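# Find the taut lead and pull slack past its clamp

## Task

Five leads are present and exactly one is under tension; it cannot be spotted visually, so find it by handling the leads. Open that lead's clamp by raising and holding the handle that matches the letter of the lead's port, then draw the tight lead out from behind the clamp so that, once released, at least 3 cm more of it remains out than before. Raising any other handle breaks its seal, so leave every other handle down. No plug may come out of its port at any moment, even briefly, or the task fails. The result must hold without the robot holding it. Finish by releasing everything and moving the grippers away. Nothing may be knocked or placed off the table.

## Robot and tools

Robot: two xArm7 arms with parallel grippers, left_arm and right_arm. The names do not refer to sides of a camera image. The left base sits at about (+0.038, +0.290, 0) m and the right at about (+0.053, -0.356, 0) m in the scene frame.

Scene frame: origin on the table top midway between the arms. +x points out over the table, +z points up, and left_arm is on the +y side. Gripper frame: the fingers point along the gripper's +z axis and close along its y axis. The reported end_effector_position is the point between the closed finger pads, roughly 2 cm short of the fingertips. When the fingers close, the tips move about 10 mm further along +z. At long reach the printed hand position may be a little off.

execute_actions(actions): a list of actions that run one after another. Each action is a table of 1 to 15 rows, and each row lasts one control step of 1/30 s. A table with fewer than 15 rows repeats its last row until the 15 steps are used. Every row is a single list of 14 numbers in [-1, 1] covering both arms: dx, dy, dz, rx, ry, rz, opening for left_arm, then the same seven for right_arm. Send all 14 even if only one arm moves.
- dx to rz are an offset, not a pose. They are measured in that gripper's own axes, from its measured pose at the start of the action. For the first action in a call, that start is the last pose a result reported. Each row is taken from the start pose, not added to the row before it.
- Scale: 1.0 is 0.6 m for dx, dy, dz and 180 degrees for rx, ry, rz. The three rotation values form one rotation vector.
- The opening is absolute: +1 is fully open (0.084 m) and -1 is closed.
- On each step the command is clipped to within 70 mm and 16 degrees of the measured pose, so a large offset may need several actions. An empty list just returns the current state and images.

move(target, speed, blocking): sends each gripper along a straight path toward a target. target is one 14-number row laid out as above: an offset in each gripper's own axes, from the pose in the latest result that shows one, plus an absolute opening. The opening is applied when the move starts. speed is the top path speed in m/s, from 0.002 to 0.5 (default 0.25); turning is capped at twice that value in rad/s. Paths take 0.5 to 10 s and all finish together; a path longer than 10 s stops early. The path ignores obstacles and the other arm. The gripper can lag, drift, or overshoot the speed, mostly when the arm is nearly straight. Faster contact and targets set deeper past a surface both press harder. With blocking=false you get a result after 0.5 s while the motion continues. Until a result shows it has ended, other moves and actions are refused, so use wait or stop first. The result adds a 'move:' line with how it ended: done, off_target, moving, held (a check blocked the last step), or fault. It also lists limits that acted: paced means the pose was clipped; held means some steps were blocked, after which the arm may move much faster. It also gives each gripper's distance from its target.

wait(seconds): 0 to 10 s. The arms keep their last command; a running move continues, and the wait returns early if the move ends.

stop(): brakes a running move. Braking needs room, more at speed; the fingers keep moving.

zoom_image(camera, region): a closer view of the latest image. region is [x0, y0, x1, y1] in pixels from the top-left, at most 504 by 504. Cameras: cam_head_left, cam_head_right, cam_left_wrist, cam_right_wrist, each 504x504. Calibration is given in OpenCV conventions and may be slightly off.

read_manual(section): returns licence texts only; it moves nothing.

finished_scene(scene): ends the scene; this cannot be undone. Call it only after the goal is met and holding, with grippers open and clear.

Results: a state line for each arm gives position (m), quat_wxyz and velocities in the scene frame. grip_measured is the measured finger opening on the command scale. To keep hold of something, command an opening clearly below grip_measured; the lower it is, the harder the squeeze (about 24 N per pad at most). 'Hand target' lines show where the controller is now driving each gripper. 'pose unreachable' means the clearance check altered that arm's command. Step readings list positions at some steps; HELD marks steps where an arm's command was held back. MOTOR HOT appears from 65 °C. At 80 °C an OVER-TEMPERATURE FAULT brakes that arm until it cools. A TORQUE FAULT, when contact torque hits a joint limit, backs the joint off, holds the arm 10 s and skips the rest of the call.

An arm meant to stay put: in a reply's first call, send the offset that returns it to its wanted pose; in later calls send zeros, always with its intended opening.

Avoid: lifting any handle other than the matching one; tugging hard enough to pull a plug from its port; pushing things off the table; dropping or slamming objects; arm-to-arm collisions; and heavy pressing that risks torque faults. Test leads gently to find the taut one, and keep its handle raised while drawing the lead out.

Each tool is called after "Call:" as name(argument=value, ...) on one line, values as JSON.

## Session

Call:
execute_actions(actions=[])

Scene clock: 0.00 s.
left_arm: end_effector_position=(+0.6212, +0.3279, +0.3434) grip_measured=+1.00 end_effector_quat_wxyz=(+0.229, +0.222, +0.721, +0.614) end_effector_velocity=(-0.000, +0.000, +0.000) end_effector_angular_velocity=(-0.001, -0.001, +0.001) | right_arm: end_effector_position=(+0.4516, -0.3808, +0.2483) grip_measured=+1.00 end_effector_quat_wxyz=(+0.002, +1.000, -0.029, -0.001) end_effector_velocity=(+0.000, -0.000, +0.000) end_effector_angular_velocity=(+0.001, -0.001, -0.002)
Joint positions: left_arm=[ 1.504 -1.574 -1.423  0.973 -0.763  0.352 -2.358  0.084] | right_arm=[-0.001 -0.249  0.003  0.916 -0.003  1.167 -0.001  0.084]
Joint velocities: left_arm=[ 0.001 -0.     0.     0.    -0.001  0.    -0.     0.   ] | right_arm=[-0.001 -0.001 -0.    -0.     0.001 -0.     0.    -0.   ]
Motor temperatures (°C, as the motors report them): left_arm=[32 32 34 36 32 34 39] | right_arm=[31 30 38 33 33 36 34]
Hand target (left_arm): +0.621, +0.328, +0.343; +0.229, +0.222, +0.721, +0.614
Hand target (right_arm): +0.452, -0.381, +0.248; +0.002, +1.000, -0.029, -0.001
camera_calibration (this result's frames):
cam_left_wrist: T_world_to_cam=[[0.0279462, 0.126273, 0.991602, -0.374125], [0.791517, -0.608649, 0.0551997, -0.241295], [0.610507, 0.783327, -0.116957, -0.461953], [0, 0, 0, 1]] pos_world=[0.48347, 0.262239, 0.330274]

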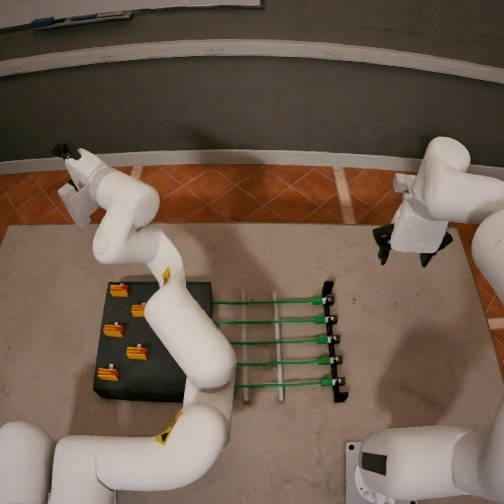

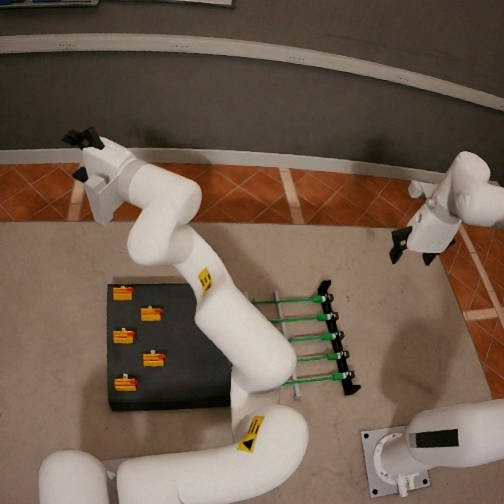

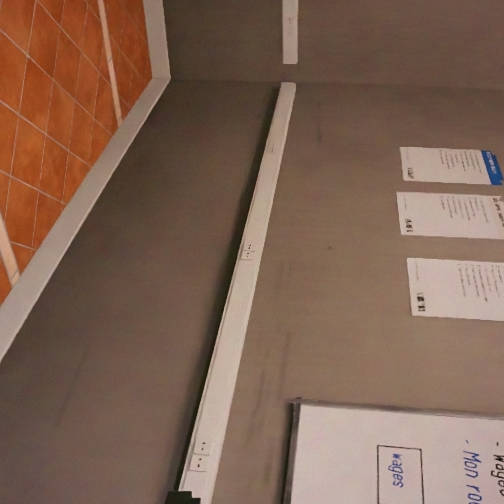

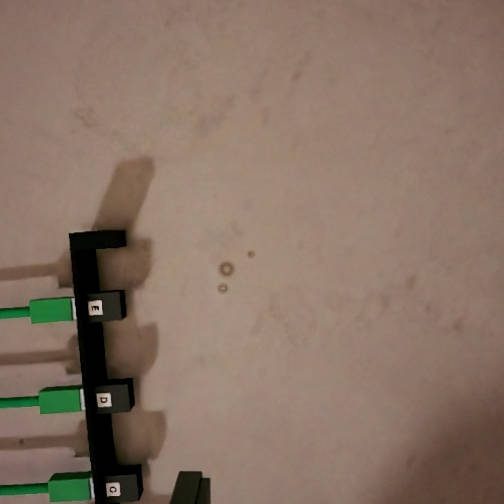

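Call:
move(target=[0.268,-0.167,-0.245,0.429,-0.196,0.254,-0.3,-0.13,-0.25,0,0,0,-0.518,-0.4])

Scene clock: 4.57 s.
left_arm: end_effector_position=(+0.4008, +0.2956, +0.2534) grip_measured=-0.32 end_effector_quat_wxyz=(-0.001, +0.707, +0.707, -0.002) end_effector_velocity=(-0.002, -0.000, -0.001) end_effector_angular_velocity=(-0.005, +0.013, -0.006) | right_arm: end_effector_position=(+0.3831, -0.2264, +0.2486) grip_measured=-0.42 end_effector_quat_wxyz=(+0.001, +0.708, +0.706, -0.001) end_effector_velocity=(-0.000, +0.002, +0.001) end_effector_angular_velocity=(+0.002, -0.002, +0.014)
Joint positions: left_arm=[ 0.886 -0.602 -0.831  0.841 -0.448  1.307 -1.148  0.03 ] | right_arm=[ 0.379 -0.406  0.051  0.781  0.02   1.188 -1.211  0.026]
Joint velocities: left_arm=[ 0.002  0.007 -0.002  0.004  0.004  0.011  0.004  0.   ] | right_arm=[ 0.004 -0.001 -0.    -0.     0.001 -0.001 -0.011 -0.   ]
Motor temperatures (°C, as the motors report them): left_arm=[32 32 34 36 32 34 39] | right_arm=[31 30 38 34 33 36 34]
Hand target (left_arm): +0.401, +0.296, +0.253; -0.001, +0.707, +0.707, -0.002
Hand target (right_arm): +0.383, -0.226, +0.249; +0.001, +0.708, +0.706, -0.001
Off the commanded pose (left_arm): 0.002 m, 0 deg.
Off the commanded pose (right_arm): 0.001 m, 0 deg.
move: done
camera_calibration (this result's frames):
cam_left_wrist: T_world_to_cam=[[0.999819, -0.00365218, 0.0186718, -0.379201], [-0.00380979, -0.999957, 0.00841257, 0.364762], [0.0186403, -0.00848219, -0.99979, 0.382375], [0, 0, 0, 1]] pos_world=[0.373394, 0.366605, 0.386306]
cam_right_wrist: T_world_to_cam=[[0.999971, 0.00647899, -0.00396718, -0.345241], [0.00656559, -0.999732, 0.0222204, -0.163847], [-0.00382215, -0.0222459, -0.999745, 0.376177], [0, 0, 0, 1]] pos_world=[0.347744, -0.153198, 0.378353]

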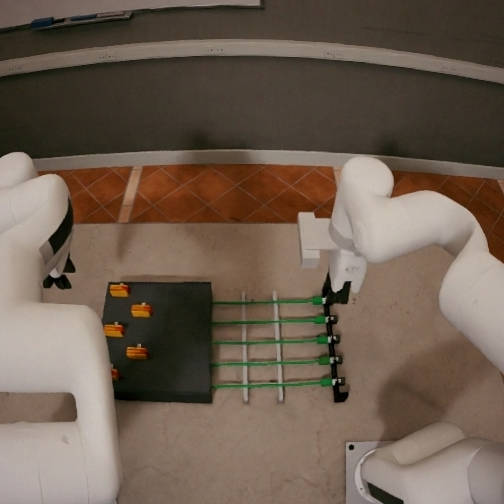

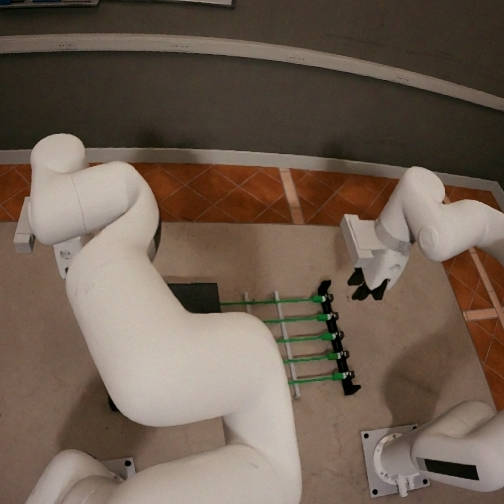

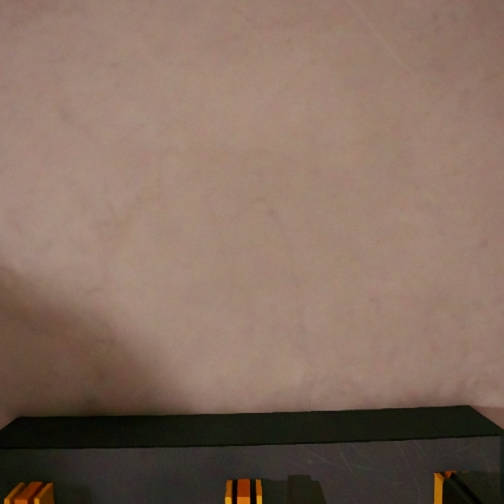

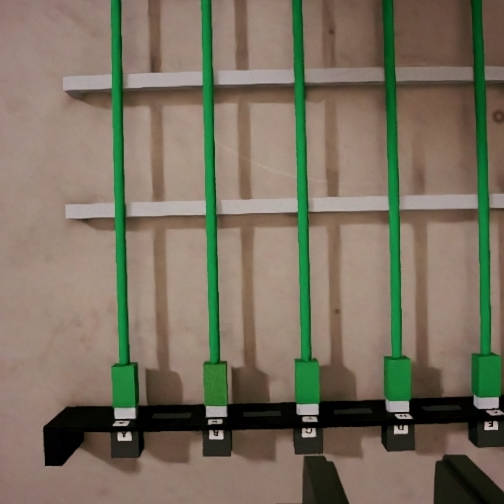

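Call:
move(target=[0,0,0,0,0,0,-0.3,0.207,-0.185,0.29,0,0,0,-0.4])

Scene clock: 6.73 s.
left_arm: end_effector_position=(+0.4008, +0.2956, +0.2534) grip_measured=-0.32 end_effector_quat_wxyz=(-0.001, +0.707, +0.707, -0.002) end_effector_velocity=(+0.000, -0.000, +0.000) end_effector_angular_velocity=(-0.000, -0.001, +0.001) | right_arm: end_effector_position=(+0.2718, -0.1012, +0.0755) grip_measured=-0.42 end_effector_quat_wxyz=(-0.001, +0.708, +0.706, -0.000) end_effector_velocity=(+0.000, +0.001, -0.003) end_effector_angular_velocity=(-0.004, -0.001, -0.001)
Joint positions: left_arm=[ 0.886 -0.602 -0.831  0.841 -0.448  1.307 -1.148  0.03 ] | right_arm=[ 0.576 -0.183  0.361  0.434  0.115  0.609 -0.793  0.026]
Joint velocities: left_arm=[-0.    -0.     0.     0.    -0.001 -0.    -0.001 -0.   ] | right_arm=[-0.003  0.013  0.006  0.004 -0.011 -0.008  0.012  0.   ]
Motor temperatures (°C, as the motors report them): left_arm=[32 32 34 36 32 34 39] | right_arm=[31 30 38 35 33 36 34]
Hand target (left_arm): +0.401, +0.296, +0.253; -0.001, +0.707, +0.707, -0.002
Hand target (right_arm): +0.272, -0.101, +0.075; -0.000, +0.708, +0.706, -0.000
Off the commanded pose (left_arm): 0.000 m, 0 deg.
Off the commanded pose (right_arm): 0.002 m, 0 deg.
move: done
camera_calibration (this result's frames):
cam_left_wrist: T_world_to_cam=[[0.999819, -0.0036522, 0.0186713, -0.3792], [-0.00380981, -0.999957, 0.00841284, 0.364762], [0.0186398, -0.00848245, -0.99979, 0.382375], [0, 0, 0, 1]] pos_world=[0.373394, 0.366605, 0.386306]
cam_right_wrist: T_world_to_cam=[[0.99996, 0.00776853, -0.00434773, -0.235306], [0.00784977, -0.999789, 0.0189932, -0.0342672], [-0.00419926, -0.0190266, -0.99981, 0.205891], [0, 0, 0, 1]] pos_world=[0.236431, -0.0285145, 0.20548]

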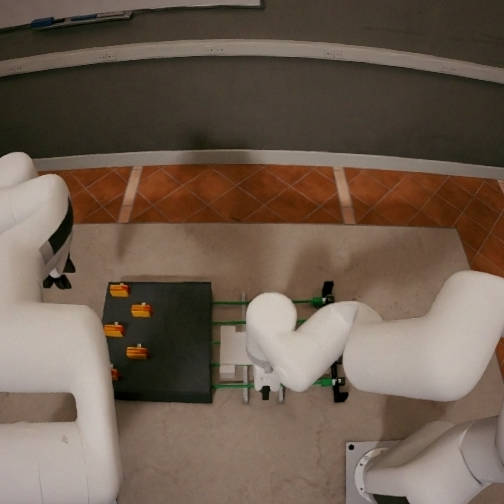

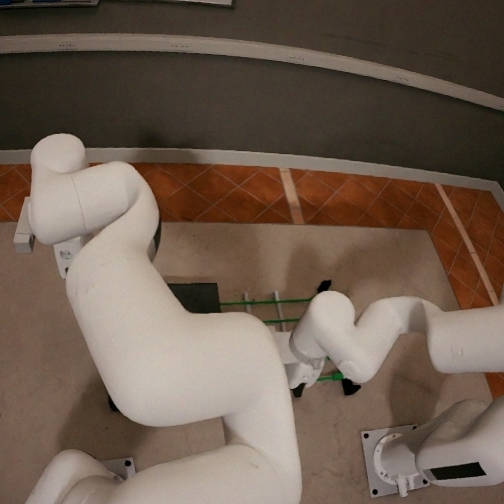

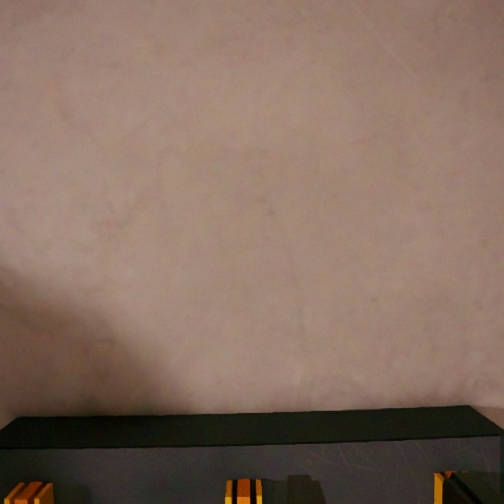

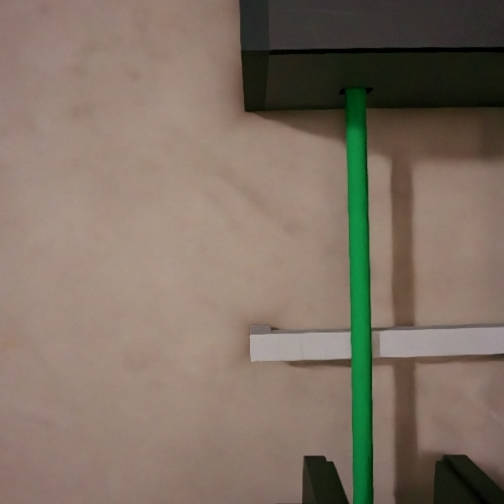

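Call:
move(target=[0,0,0,0,0,0,-0.3,0.006,-0.001,0.057,0,0,0,-0.4], speed=0.05)

Call:
move(target=[0,0,0,0,0,0,-0.3,0,0,0,0,0,0,-1])

Call:
move(target=[0,0,0,0,0,0,-0.3,-0.013,0,0,0,0,0,-1], speed=0.01)

Call:
move(target=[0,0,0,0,0,0,-0.3,0.012,0,0,0,0,0,-0.4], speed=0.02)

Call:
move(target=[0,0,0,0,0,0,-0.3,0,0,-0.045,0,0,0,-0.4], speed=0.06)

Call:
move(target=[0,0,0,0,0,0,-0.3,0,0.0835,0,0,0,0,-0.4], speed=0.08)

Scene clock: 8.73 s.
left_arm: end_effector_position=(+0.4008, +0.2956, +0.2534) grip_measured=-0.32 end_effector_quat_wxyz=(-0.001, +0.707, +0.707, -0.002) end_effector_velocity=(-0.000, +0.000, +0.000) end_effector_angular_velocity=(+0.001, -0.000, -0.001) | right_arm: end_effector_position=(+0.2709, -0.0974, +0.0418) grip_measured=-0.42 end_effector_quat_wxyz=(-0.001, +0.708, +0.706, +0.000) end_effector_velocity=(+0.001, -0.000, -0.003) end_effector_angular_velocity=(-0.002, -0.000, -0.002)
Joint positions: left_arm=[ 0.886 -0.602 -0.831  0.841 -0.448  1.307 -1.148  0.03 ] | right_arm=[ 0.563 -0.057  0.377  0.422  0.051  0.475 -0.738  0.026]
Joint velocities: left_arm=[-0.001 -0.     0.     0.     0.001 -0.     0.    -0.   ] | right_arm=[-0.004  0.013  0.001  0.001 -0.013 -0.01   0.01  -0.   ]
Motor temperatures (°C, as the motors report them): left_arm=[32 32 34 37 32 34 39] | right_arm=[31 30 38 35 33 36 34]
Hand target (left_arm): +0.401, +0.296, +0.253; -0.001, +0.707, +0.707, -0.002
Hand target (right_arm): +0.271, -0.097, +0.041; -0.001, +0.708, +0.706, -0.000
Off the commanded pose (left_arm): 0.000 m, 0 deg.
Off the commanded pose (right_arm): 0.001 m, 0 deg.
move: done
camera_calibration (this result's frames):
cam_left_wrist: T_world_to_cam=[[0.999819, -0.00365219, 0.0186715, -0.3792], [-0.00380981, -0.999957, 0.00841289, 0.364762], [0.01864, -0.0084825, -0.99979, 0.382375], [0, 0, 0, 1]] pos_world=[0.373394, 0.366605, 0.386306]
cam_right_wrist: T_world_to_cam=[[0.999956, 0.0080832, -0.00482654, -0.234537], [0.00816879, -0.999805, 0.0179851, -0.0298947], [-0.00468022, -0.0180237, -0.999827, 0.17244], [0, 0, 0, 1]] pos_world=[0.235578, -0.024885, 0.171816]

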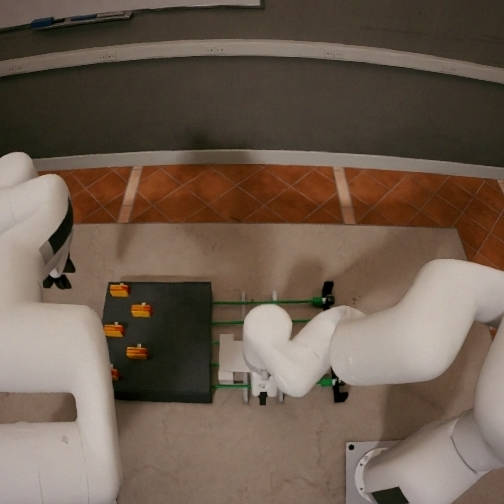

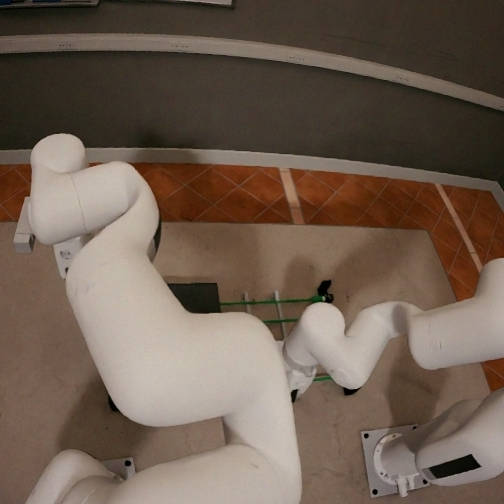

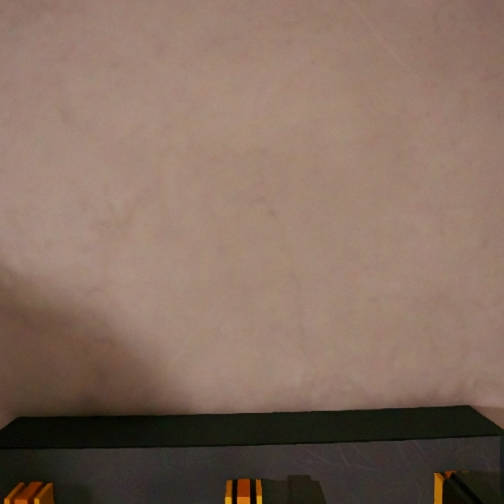

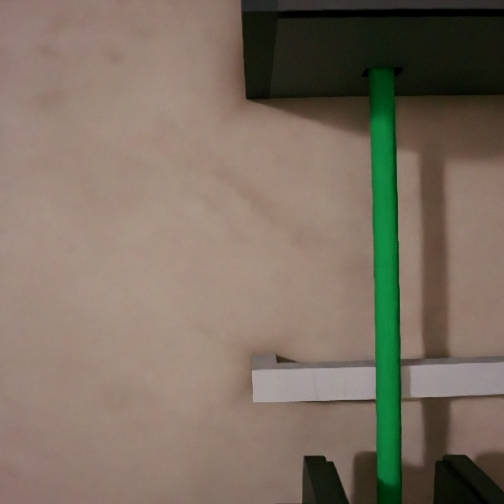

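Scene clock: 9.23 s.
left_arm: end_effector_position=(+0.4008, +0.2956, +0.2534) grip_measured=-0.32 end_effector_quat_wxyz=(-0.001, +0.707, +0.707, -0.002) end_effector_velocity=(+0.000, -0.000, -0.000) end_effector_angular_velocity=(-0.000, -0.001, -0.001) | right_arm: end_effector_position=(+0.2709, -0.0974, +0.0418) grip_measured=-0.88 end_effector_quat_wxyz=(-0.001, +0.708, +0.706, +0.000) end_effector_velocity=(-0.000, +0.000, -0.000) end_effector_angular_velocity=(-0.000, +0.000, +0.001)
Joint positions: left_arm=[ 0.886 -0.602 -0.831  0.841 -0.448  1.307 -1.148  0.03 ] | right_arm=[ 0.563 -0.057  0.377  0.422  0.051  0.475 -0.738  0.005]
Joint velocities: left_arm=[-0.001 -0.    -0.001 -0.    -0.001 -0.001 -0.     0.   ] | right_arm=[-0.     0.001  0.001  0.    -0.    -0.    -0.     0.   ]
Motor temperatures (°C, as the motors report them): left_arm=[32 32 34 37 32 34 39] | right_arm=[31 30 38 35 33 36 34]
Hand target (left_arm): +0.401, +0.296, +0.253; -0.001, +0.707, +0.707, -0.002
Hand target (right_arm): +0.271, -0.097, +0.042; -0.001, +0.708, +0.706, +0.000
Off the commanded pose (left_arm): 0.000 m, 0 deg.
Off the commanded pose (right_arm): 0.000 m, 0 deg.
move: done
camera_calibration (this result's frames):
cam_left_wrist: T_world_to_cam=[[0.999819, -0.00365203, 0.0186716, -0.379201], [-0.00380965, -0.999957, 0.0084129, 0.364762], [0.0186401, -0.00848251, -0.99979, 0.382375], [0, 0, 0, 1]] pos_world=[0.373394, 0.366605, 0.386306]
cam_right_wrist: T_world_to_cam=[[0.999956, 0.0080795, -0.00480567, -0.234544], [0.00816469, -0.999805, 0.01798, -0.0298913], [-0.00465947, -0.0180185, -0.999827, 0.172435], [0, 0, 0, 1]] pos_world=[0.235581, -0.0248835, 0.171816]

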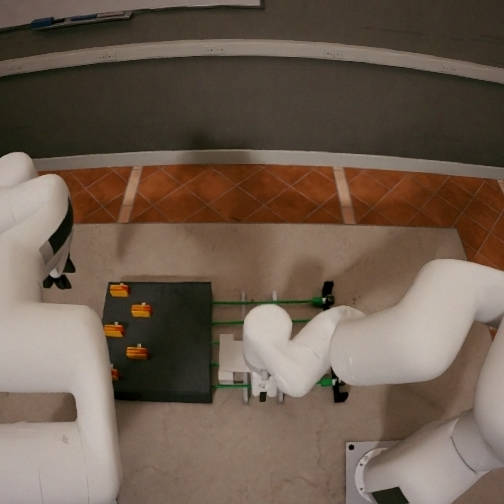

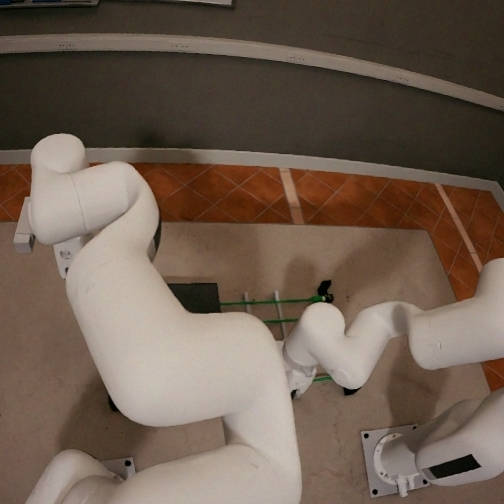

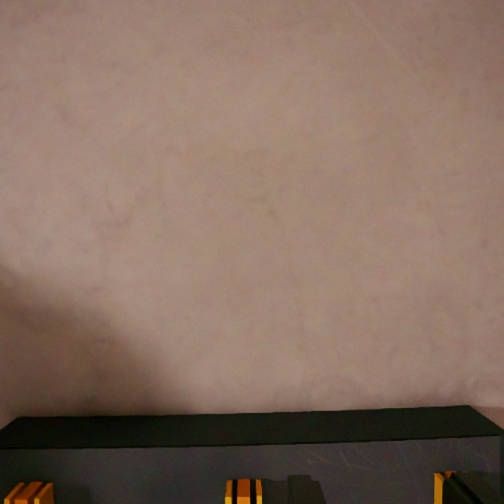

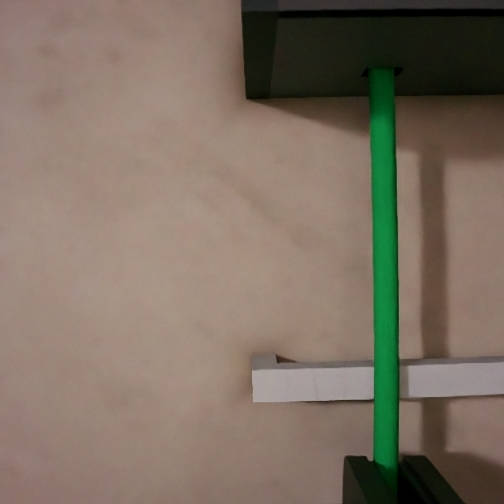

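Scene clock: 10.23 s.
left_arm: end_effector_position=(+0.4008, +0.2956, +0.2534) grip_measured=-0.32 end_effector_quat_wxyz=(-0.001, +0.707, +0.707, -0.002) end_effector_velocity=(+0.000, +0.000, +0.000) end_effector_angular_velocity=(+0.000, -0.001, +0.000) | right_arm: end_effector_position=(+0.2709, -0.1049, +0.0417) grip_measured=-0.88 end_effector_quat_wxyz=(-0.001, +0.708, +0.706, +0.000) end_effector_velocity=(-0.000, -0.003, -0.000) end_effector_angular_velocity=(+0.000, +0.001, -0.000)
Joint positions: left_arm=[ 0.886 -0.602 -0.831  0.841 -0.448  1.307 -1.148  0.03 ] | right_arm=[ 0.559 -0.075  0.369  0.402  0.064  0.473 -0.761  0.005]
Joint velocities: left_arm=[-0.    -0.     0.001 -0.    -0.    -0.     0.001 -0.   ] | right_arm=[ 0.    -0.006 -0.006 -0.008  0.006 -0.002 -0.011 -0.   ]
Motor temperatures (°C, as the motors report them): left_arm=[32 32 34 37 32 34 39] | right_arm=[31 30 38 35 33 36 34]
Hand target (left_arm): +0.401, +0.296, +0.253; -0.001, +0.707, +0.707, -0.002
Hand target (right_arm): +0.271, -0.105, +0.042; -0.001, +0.708, +0.706, +0.000
Off the commanded pose (left_arm): 0.000 m, 0 deg.
Off the commanded pose (right_arm): 0.000 m, 0 deg.
move: done
camera_calibration (this result's frames):
cam_left_wrist: T_world_to_cam=[[0.999819, -0.0036521, 0.0186714, -0.3792], [-0.00380972, -0.999957, 0.00841292, 0.364762], [0.0186399, -0.00848253, -0.99979, 0.382375], [0, 0, 0, 1]] pos_world=[0.373394, 0.366605, 0.386306]
cam_right_wrist: T_world_to_cam=[[0.999957, 0.00799288, -0.00475222, -0.234471], [0.00807799, -0.999802, 0.0181681, -0.0373172], [-0.00460607, -0.0182057, -0.999824, 0.172243], [0, 0, 0, 1]] pos_world=[0.235556, -0.0322999, 0.171777]

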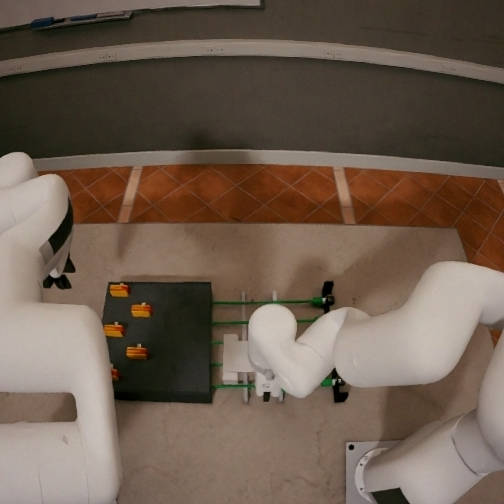

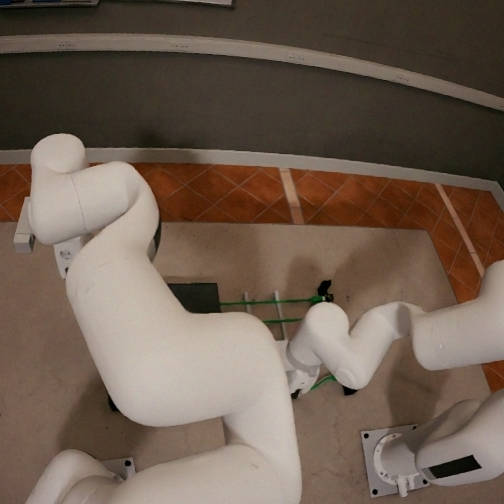

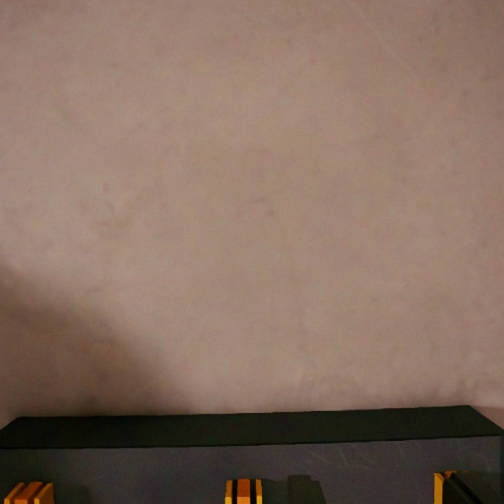

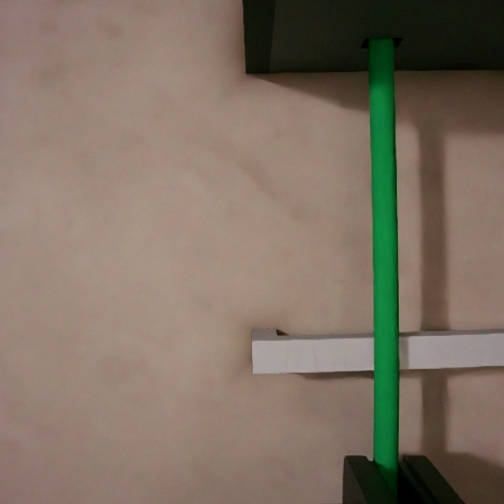

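Scene clock: 11.00 s.
left_arm: end_effector_position=(+0.4008, +0.2956, +0.2534) grip_measured=-0.32 end_effector_quat_wxyz=(-0.001, +0.707, +0.707, -0.002) end_effector_velocity=(-0.000, -0.000, -0.000) end_effector_angular_velocity=(+0.000, +0.000, -0.001) | right_arm: end_effector_position=(+0.2709, -0.0980, +0.0417) grip_measured=-0.42 end_effector_quat_wxyz=(-0.001, +0.708, +0.706, -0.000) end_effector_velocity=(+0.000, +0.003, +0.000) end_effector_angular_velocity=(-0.000, -0.001, +0.000)
Joint positions: left_arm=[ 0.886 -0.602 -0.831  0.841 -0.448  1.307 -1.148  0.03 ] | right_arm=[ 0.562 -0.059  0.376  0.42   0.052  0.475 -0.739  0.026]
Joint velocities: left_arm=[-0.001  0.    -0.    -0.     0.    -0.     0.    -0.   ] | right_arm=[ 0.001  0.006  0.003  0.008 -0.006  0.001  0.01   0.   ]
Motor temperatures (°C, as the motors report them): left_arm=[32 32 34 37 32 34 39] | right_arm=[31 30 38 35 33 36 34]
Hand target (left_arm): +0.401, +0.296, +0.253; -0.001, +0.707, +0.707, -0.002
Hand target (right_arm): +0.271, -0.098, +0.042; -0.001, +0.708, +0.706, +0.000
Off the commanded pose (left_arm): 0.000 m, 0 deg.
Off the commanded pose (right_arm): 0.000 m, 0 deg.
move: done
camera_calibration (this result's frames):
cam_left_wrist: T_world_to_cam=[[0.999819, -0.00365213, 0.0186714, -0.3792], [-0.00380974, -0.999957, 0.00841292, 0.364762], [0.0186399, -0.00848253, -0.99979, 0.382375], [0, 0, 0, 1]] pos_world=[0.373394, 0.366605, 0.386306]
cam_right_wrist: T_world_to_cam=[[0.999956, 0.00801125, -0.00489739, -0.234514], [0.0080984, -0.999804, 0.0180438, -0.0304506], [-0.00475188, -0.0180827, -0.999825, 0.172419], [0, 0, 0, 1]] pos_world=[0.23557, -0.0254481, 0.17179]

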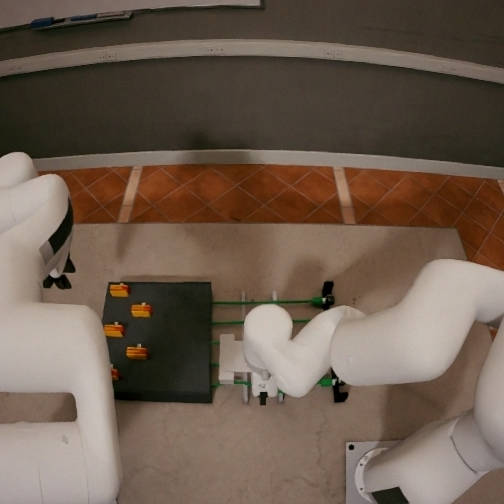

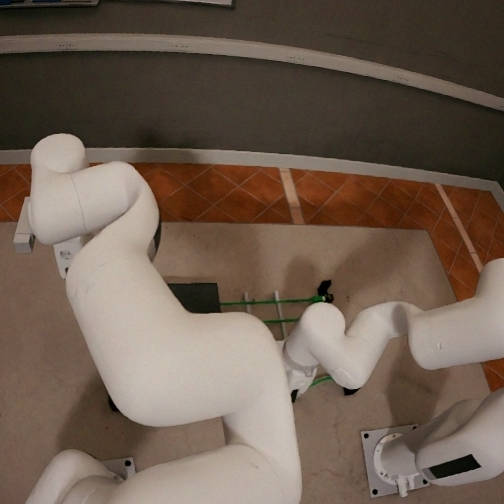

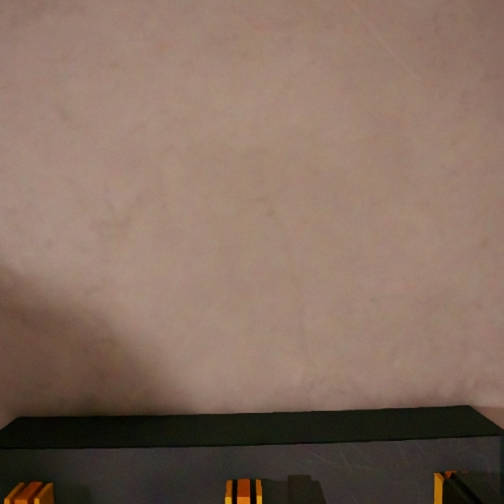

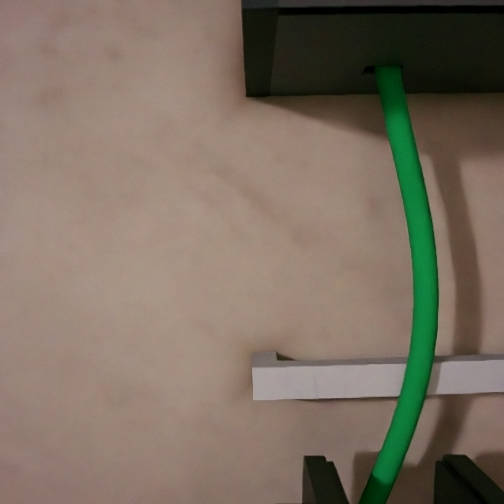

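Scene clock: 11.93 s.
left_arm: end_effector_position=(+0.4008, +0.2956, +0.2534) grip_measured=-0.32 end_effector_quat_wxyz=(-0.001, +0.707, +0.707, -0.002) end_effector_velocity=(+0.000, -0.000, +0.000) end_effector_angular_velocity=(+0.001, -0.001, -0.001) | right_arm: end_effector_position=(+0.2711, -0.0982, +0.0683) grip_measured=-0.42 end_effector_quat_wxyz=(-0.001, +0.708, +0.706, -0.000) end_effector_velocity=(-0.000, -0.001, +0.003) end_effector_angular_velocity=(-0.001, +0.002, +0.001)
Joint positions: left_arm=[ 0.886 -0.602 -0.831  0.841 -0.448  1.307 -1.148  0.03 ] | right_arm=[ 0.574 -0.153  0.37   0.435  0.104  0.58  -0.778  0.026]
Joint velocities: left_arm=[ 0.    -0.001 -0.001 -0.    -0.    -0.001  0.001 -0.   ] | right_arm=[ 0.002 -0.01  -0.002  0.002  0.005  0.013 -0.005  0.   ]
Motor temperatures (°C, as the motors report them): left_arm=[32 32 34 37 32 34 39] | right_arm=[31 30 38 35 33 36 34]
Hand target (left_arm): +0.401, +0.296, +0.253; -0.001, +0.707, +0.707, -0.002
Hand target (right_arm): +0.271, -0.098, +0.069; -0.001, +0.708, +0.706, -0.000
Off the commanded pose (left_arm): 0.000 m, 0 deg.
Off the commanded pose (right_arm): 0.001 m, 0 deg.
move: done
camera_calibration (this result's frames):
cam_left_wrist: T_world_to_cam=[[0.999819, -0.00365213, 0.0186716, -0.379201], [-0.00380975, -0.999957, 0.00841289, 0.364762], [0.0186401, -0.0084825, -0.99979, 0.382375], [0, 0, 0, 1]] pos_world=[0.373394, 0.366605, 0.386306]
cam_right_wrist: T_world_to_cam=[[0.999959, 0.00780535, -0.00466524, -0.234615], [0.00789127, -0.999794, 0.0186933, -0.0310649], [-0.00451838, -0.0187293, -0.999814, 0.198806], [0, 0, 0, 1]] pos_world=[0.235749, -0.0255038, 0.198255]

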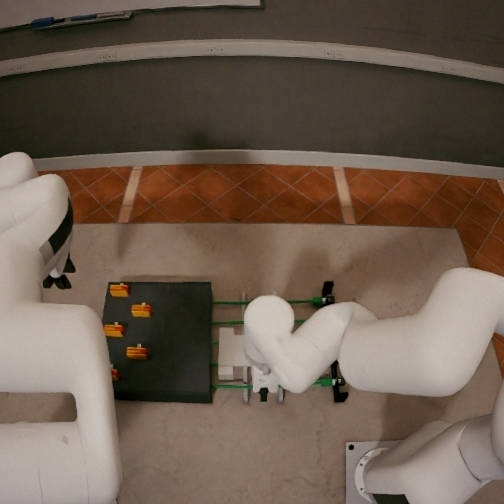

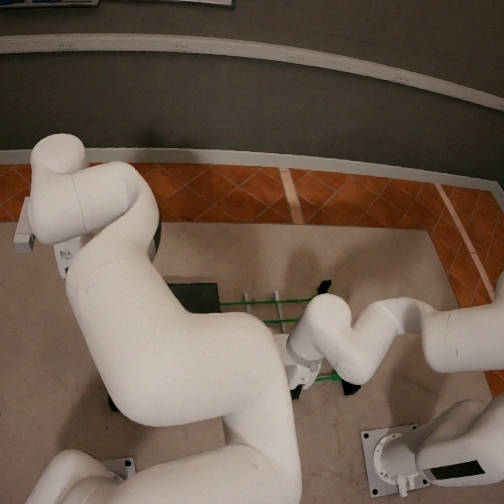

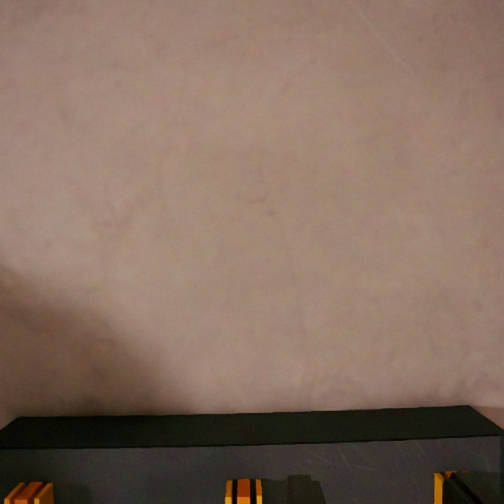

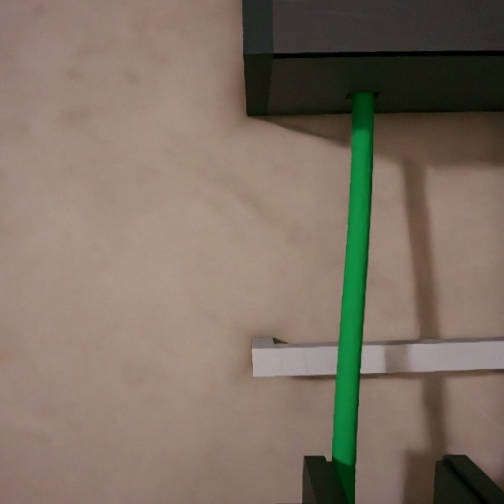

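Scene clock: 13.07 s.
left_arm: end_effector_position=(+0.4008, +0.2956, +0.2534) grip_measured=-0.32 end_effector_quat_wxyz=(-0.001, +0.707, +0.707, -0.002) end_effector_velocity=(+0.000, +0.000, -0.000) end_effector_angular_velocity=(+0.000, -0.000, -0.001) | right_arm: end_effector_position=(+0.3208, -0.0984, +0.0681) grip_measured=-0.42 end_effector_quat_wxyz=(-0.001, +0.708, +0.706, -0.000) end_effector_velocity=(+0.003, +0.000, +0.000) end_effector_angular_velocity=(-0.000, -0.000, -0.002)
Joint positions: left_arm=[ 0.886 -0.602 -0.831  0.841 -0.448  1.307 -1.148  0.03 ] | right_arm=[ 0.51  -0.039  0.32   0.55   0.026  0.588 -0.823  0.026]
Joint velocities: left_arm=[ 0.     0.    -0.001 -0.     0.    -0.001  0.    -0.   ] | right_arm=[-0.003  0.007 -0.002  0.009 -0.005  0.002  0.001  0.   ]
Motor temperatures (°C, as the motors report them): left_arm=[32 32 34 37 32 34 39] | right_arm=[31 30 38 35 33 36 34]
Hand target (left_arm): +0.401, +0.296, +0.253; -0.001, +0.707, +0.707, -0.002
Hand target (right_arm): +0.321, -0.098, +0.068; -0.001, +0.708, +0.706, -0.000
Off the commanded pose (left_arm): 0.000 m, 0 deg.
Off the commanded pose (right_arm): 0.000 m, 0 deg.
move: done
camera_calibration (this result's frames):
cam_left_wrist: T_world_to_cam=[[0.999819, -0.00365208, 0.0186715, -0.3792], [-0.0038097, -0.999957, 0.00841289, 0.364762], [0.01864, -0.0084825, -0.99979, 0.382375], [0, 0, 0, 1]] pos_world=[0.373394, 0.366605, 0.386306]
cam_right_wrist: T_world_to_cam=[[0.999957, 0.00804089, -0.00470465, -0.284255], [0.00812657, -0.999796, 0.0184853, -0.031776], [-0.00455505, -0.0185227, -0.999818, 0.198909], [0, 0, 0, 1]] pos_world=[0.285407, -0.0257996, 0.198123]

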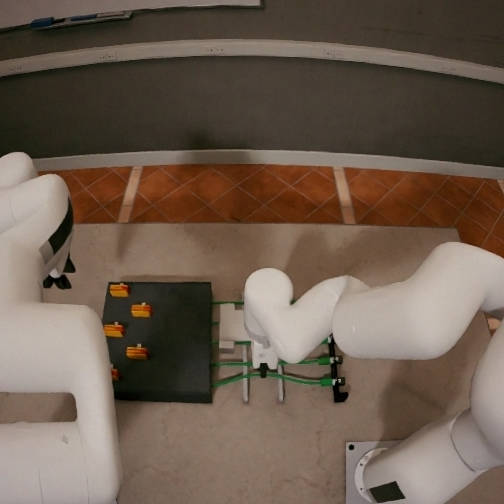

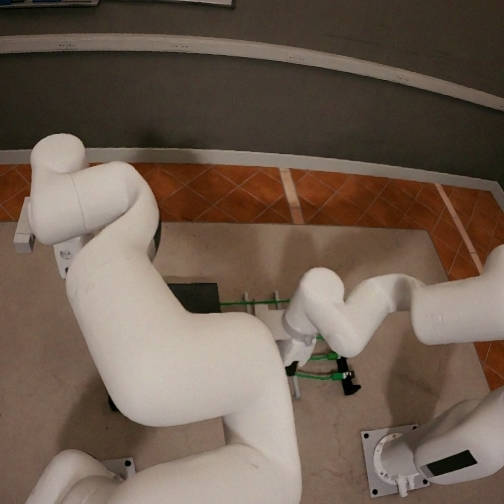

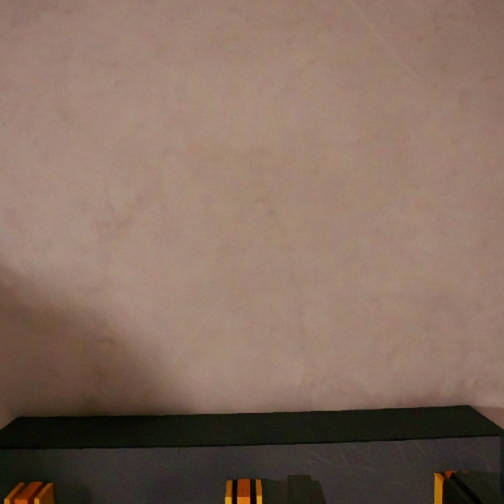

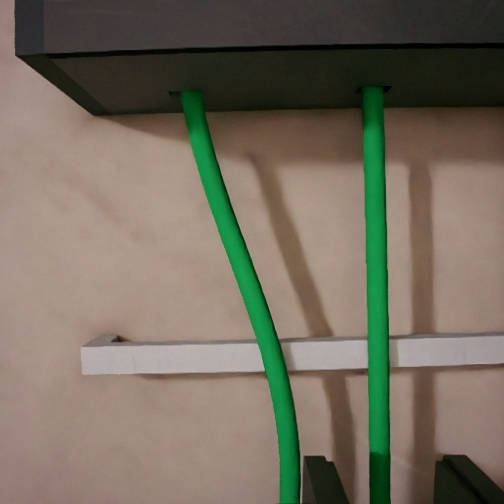

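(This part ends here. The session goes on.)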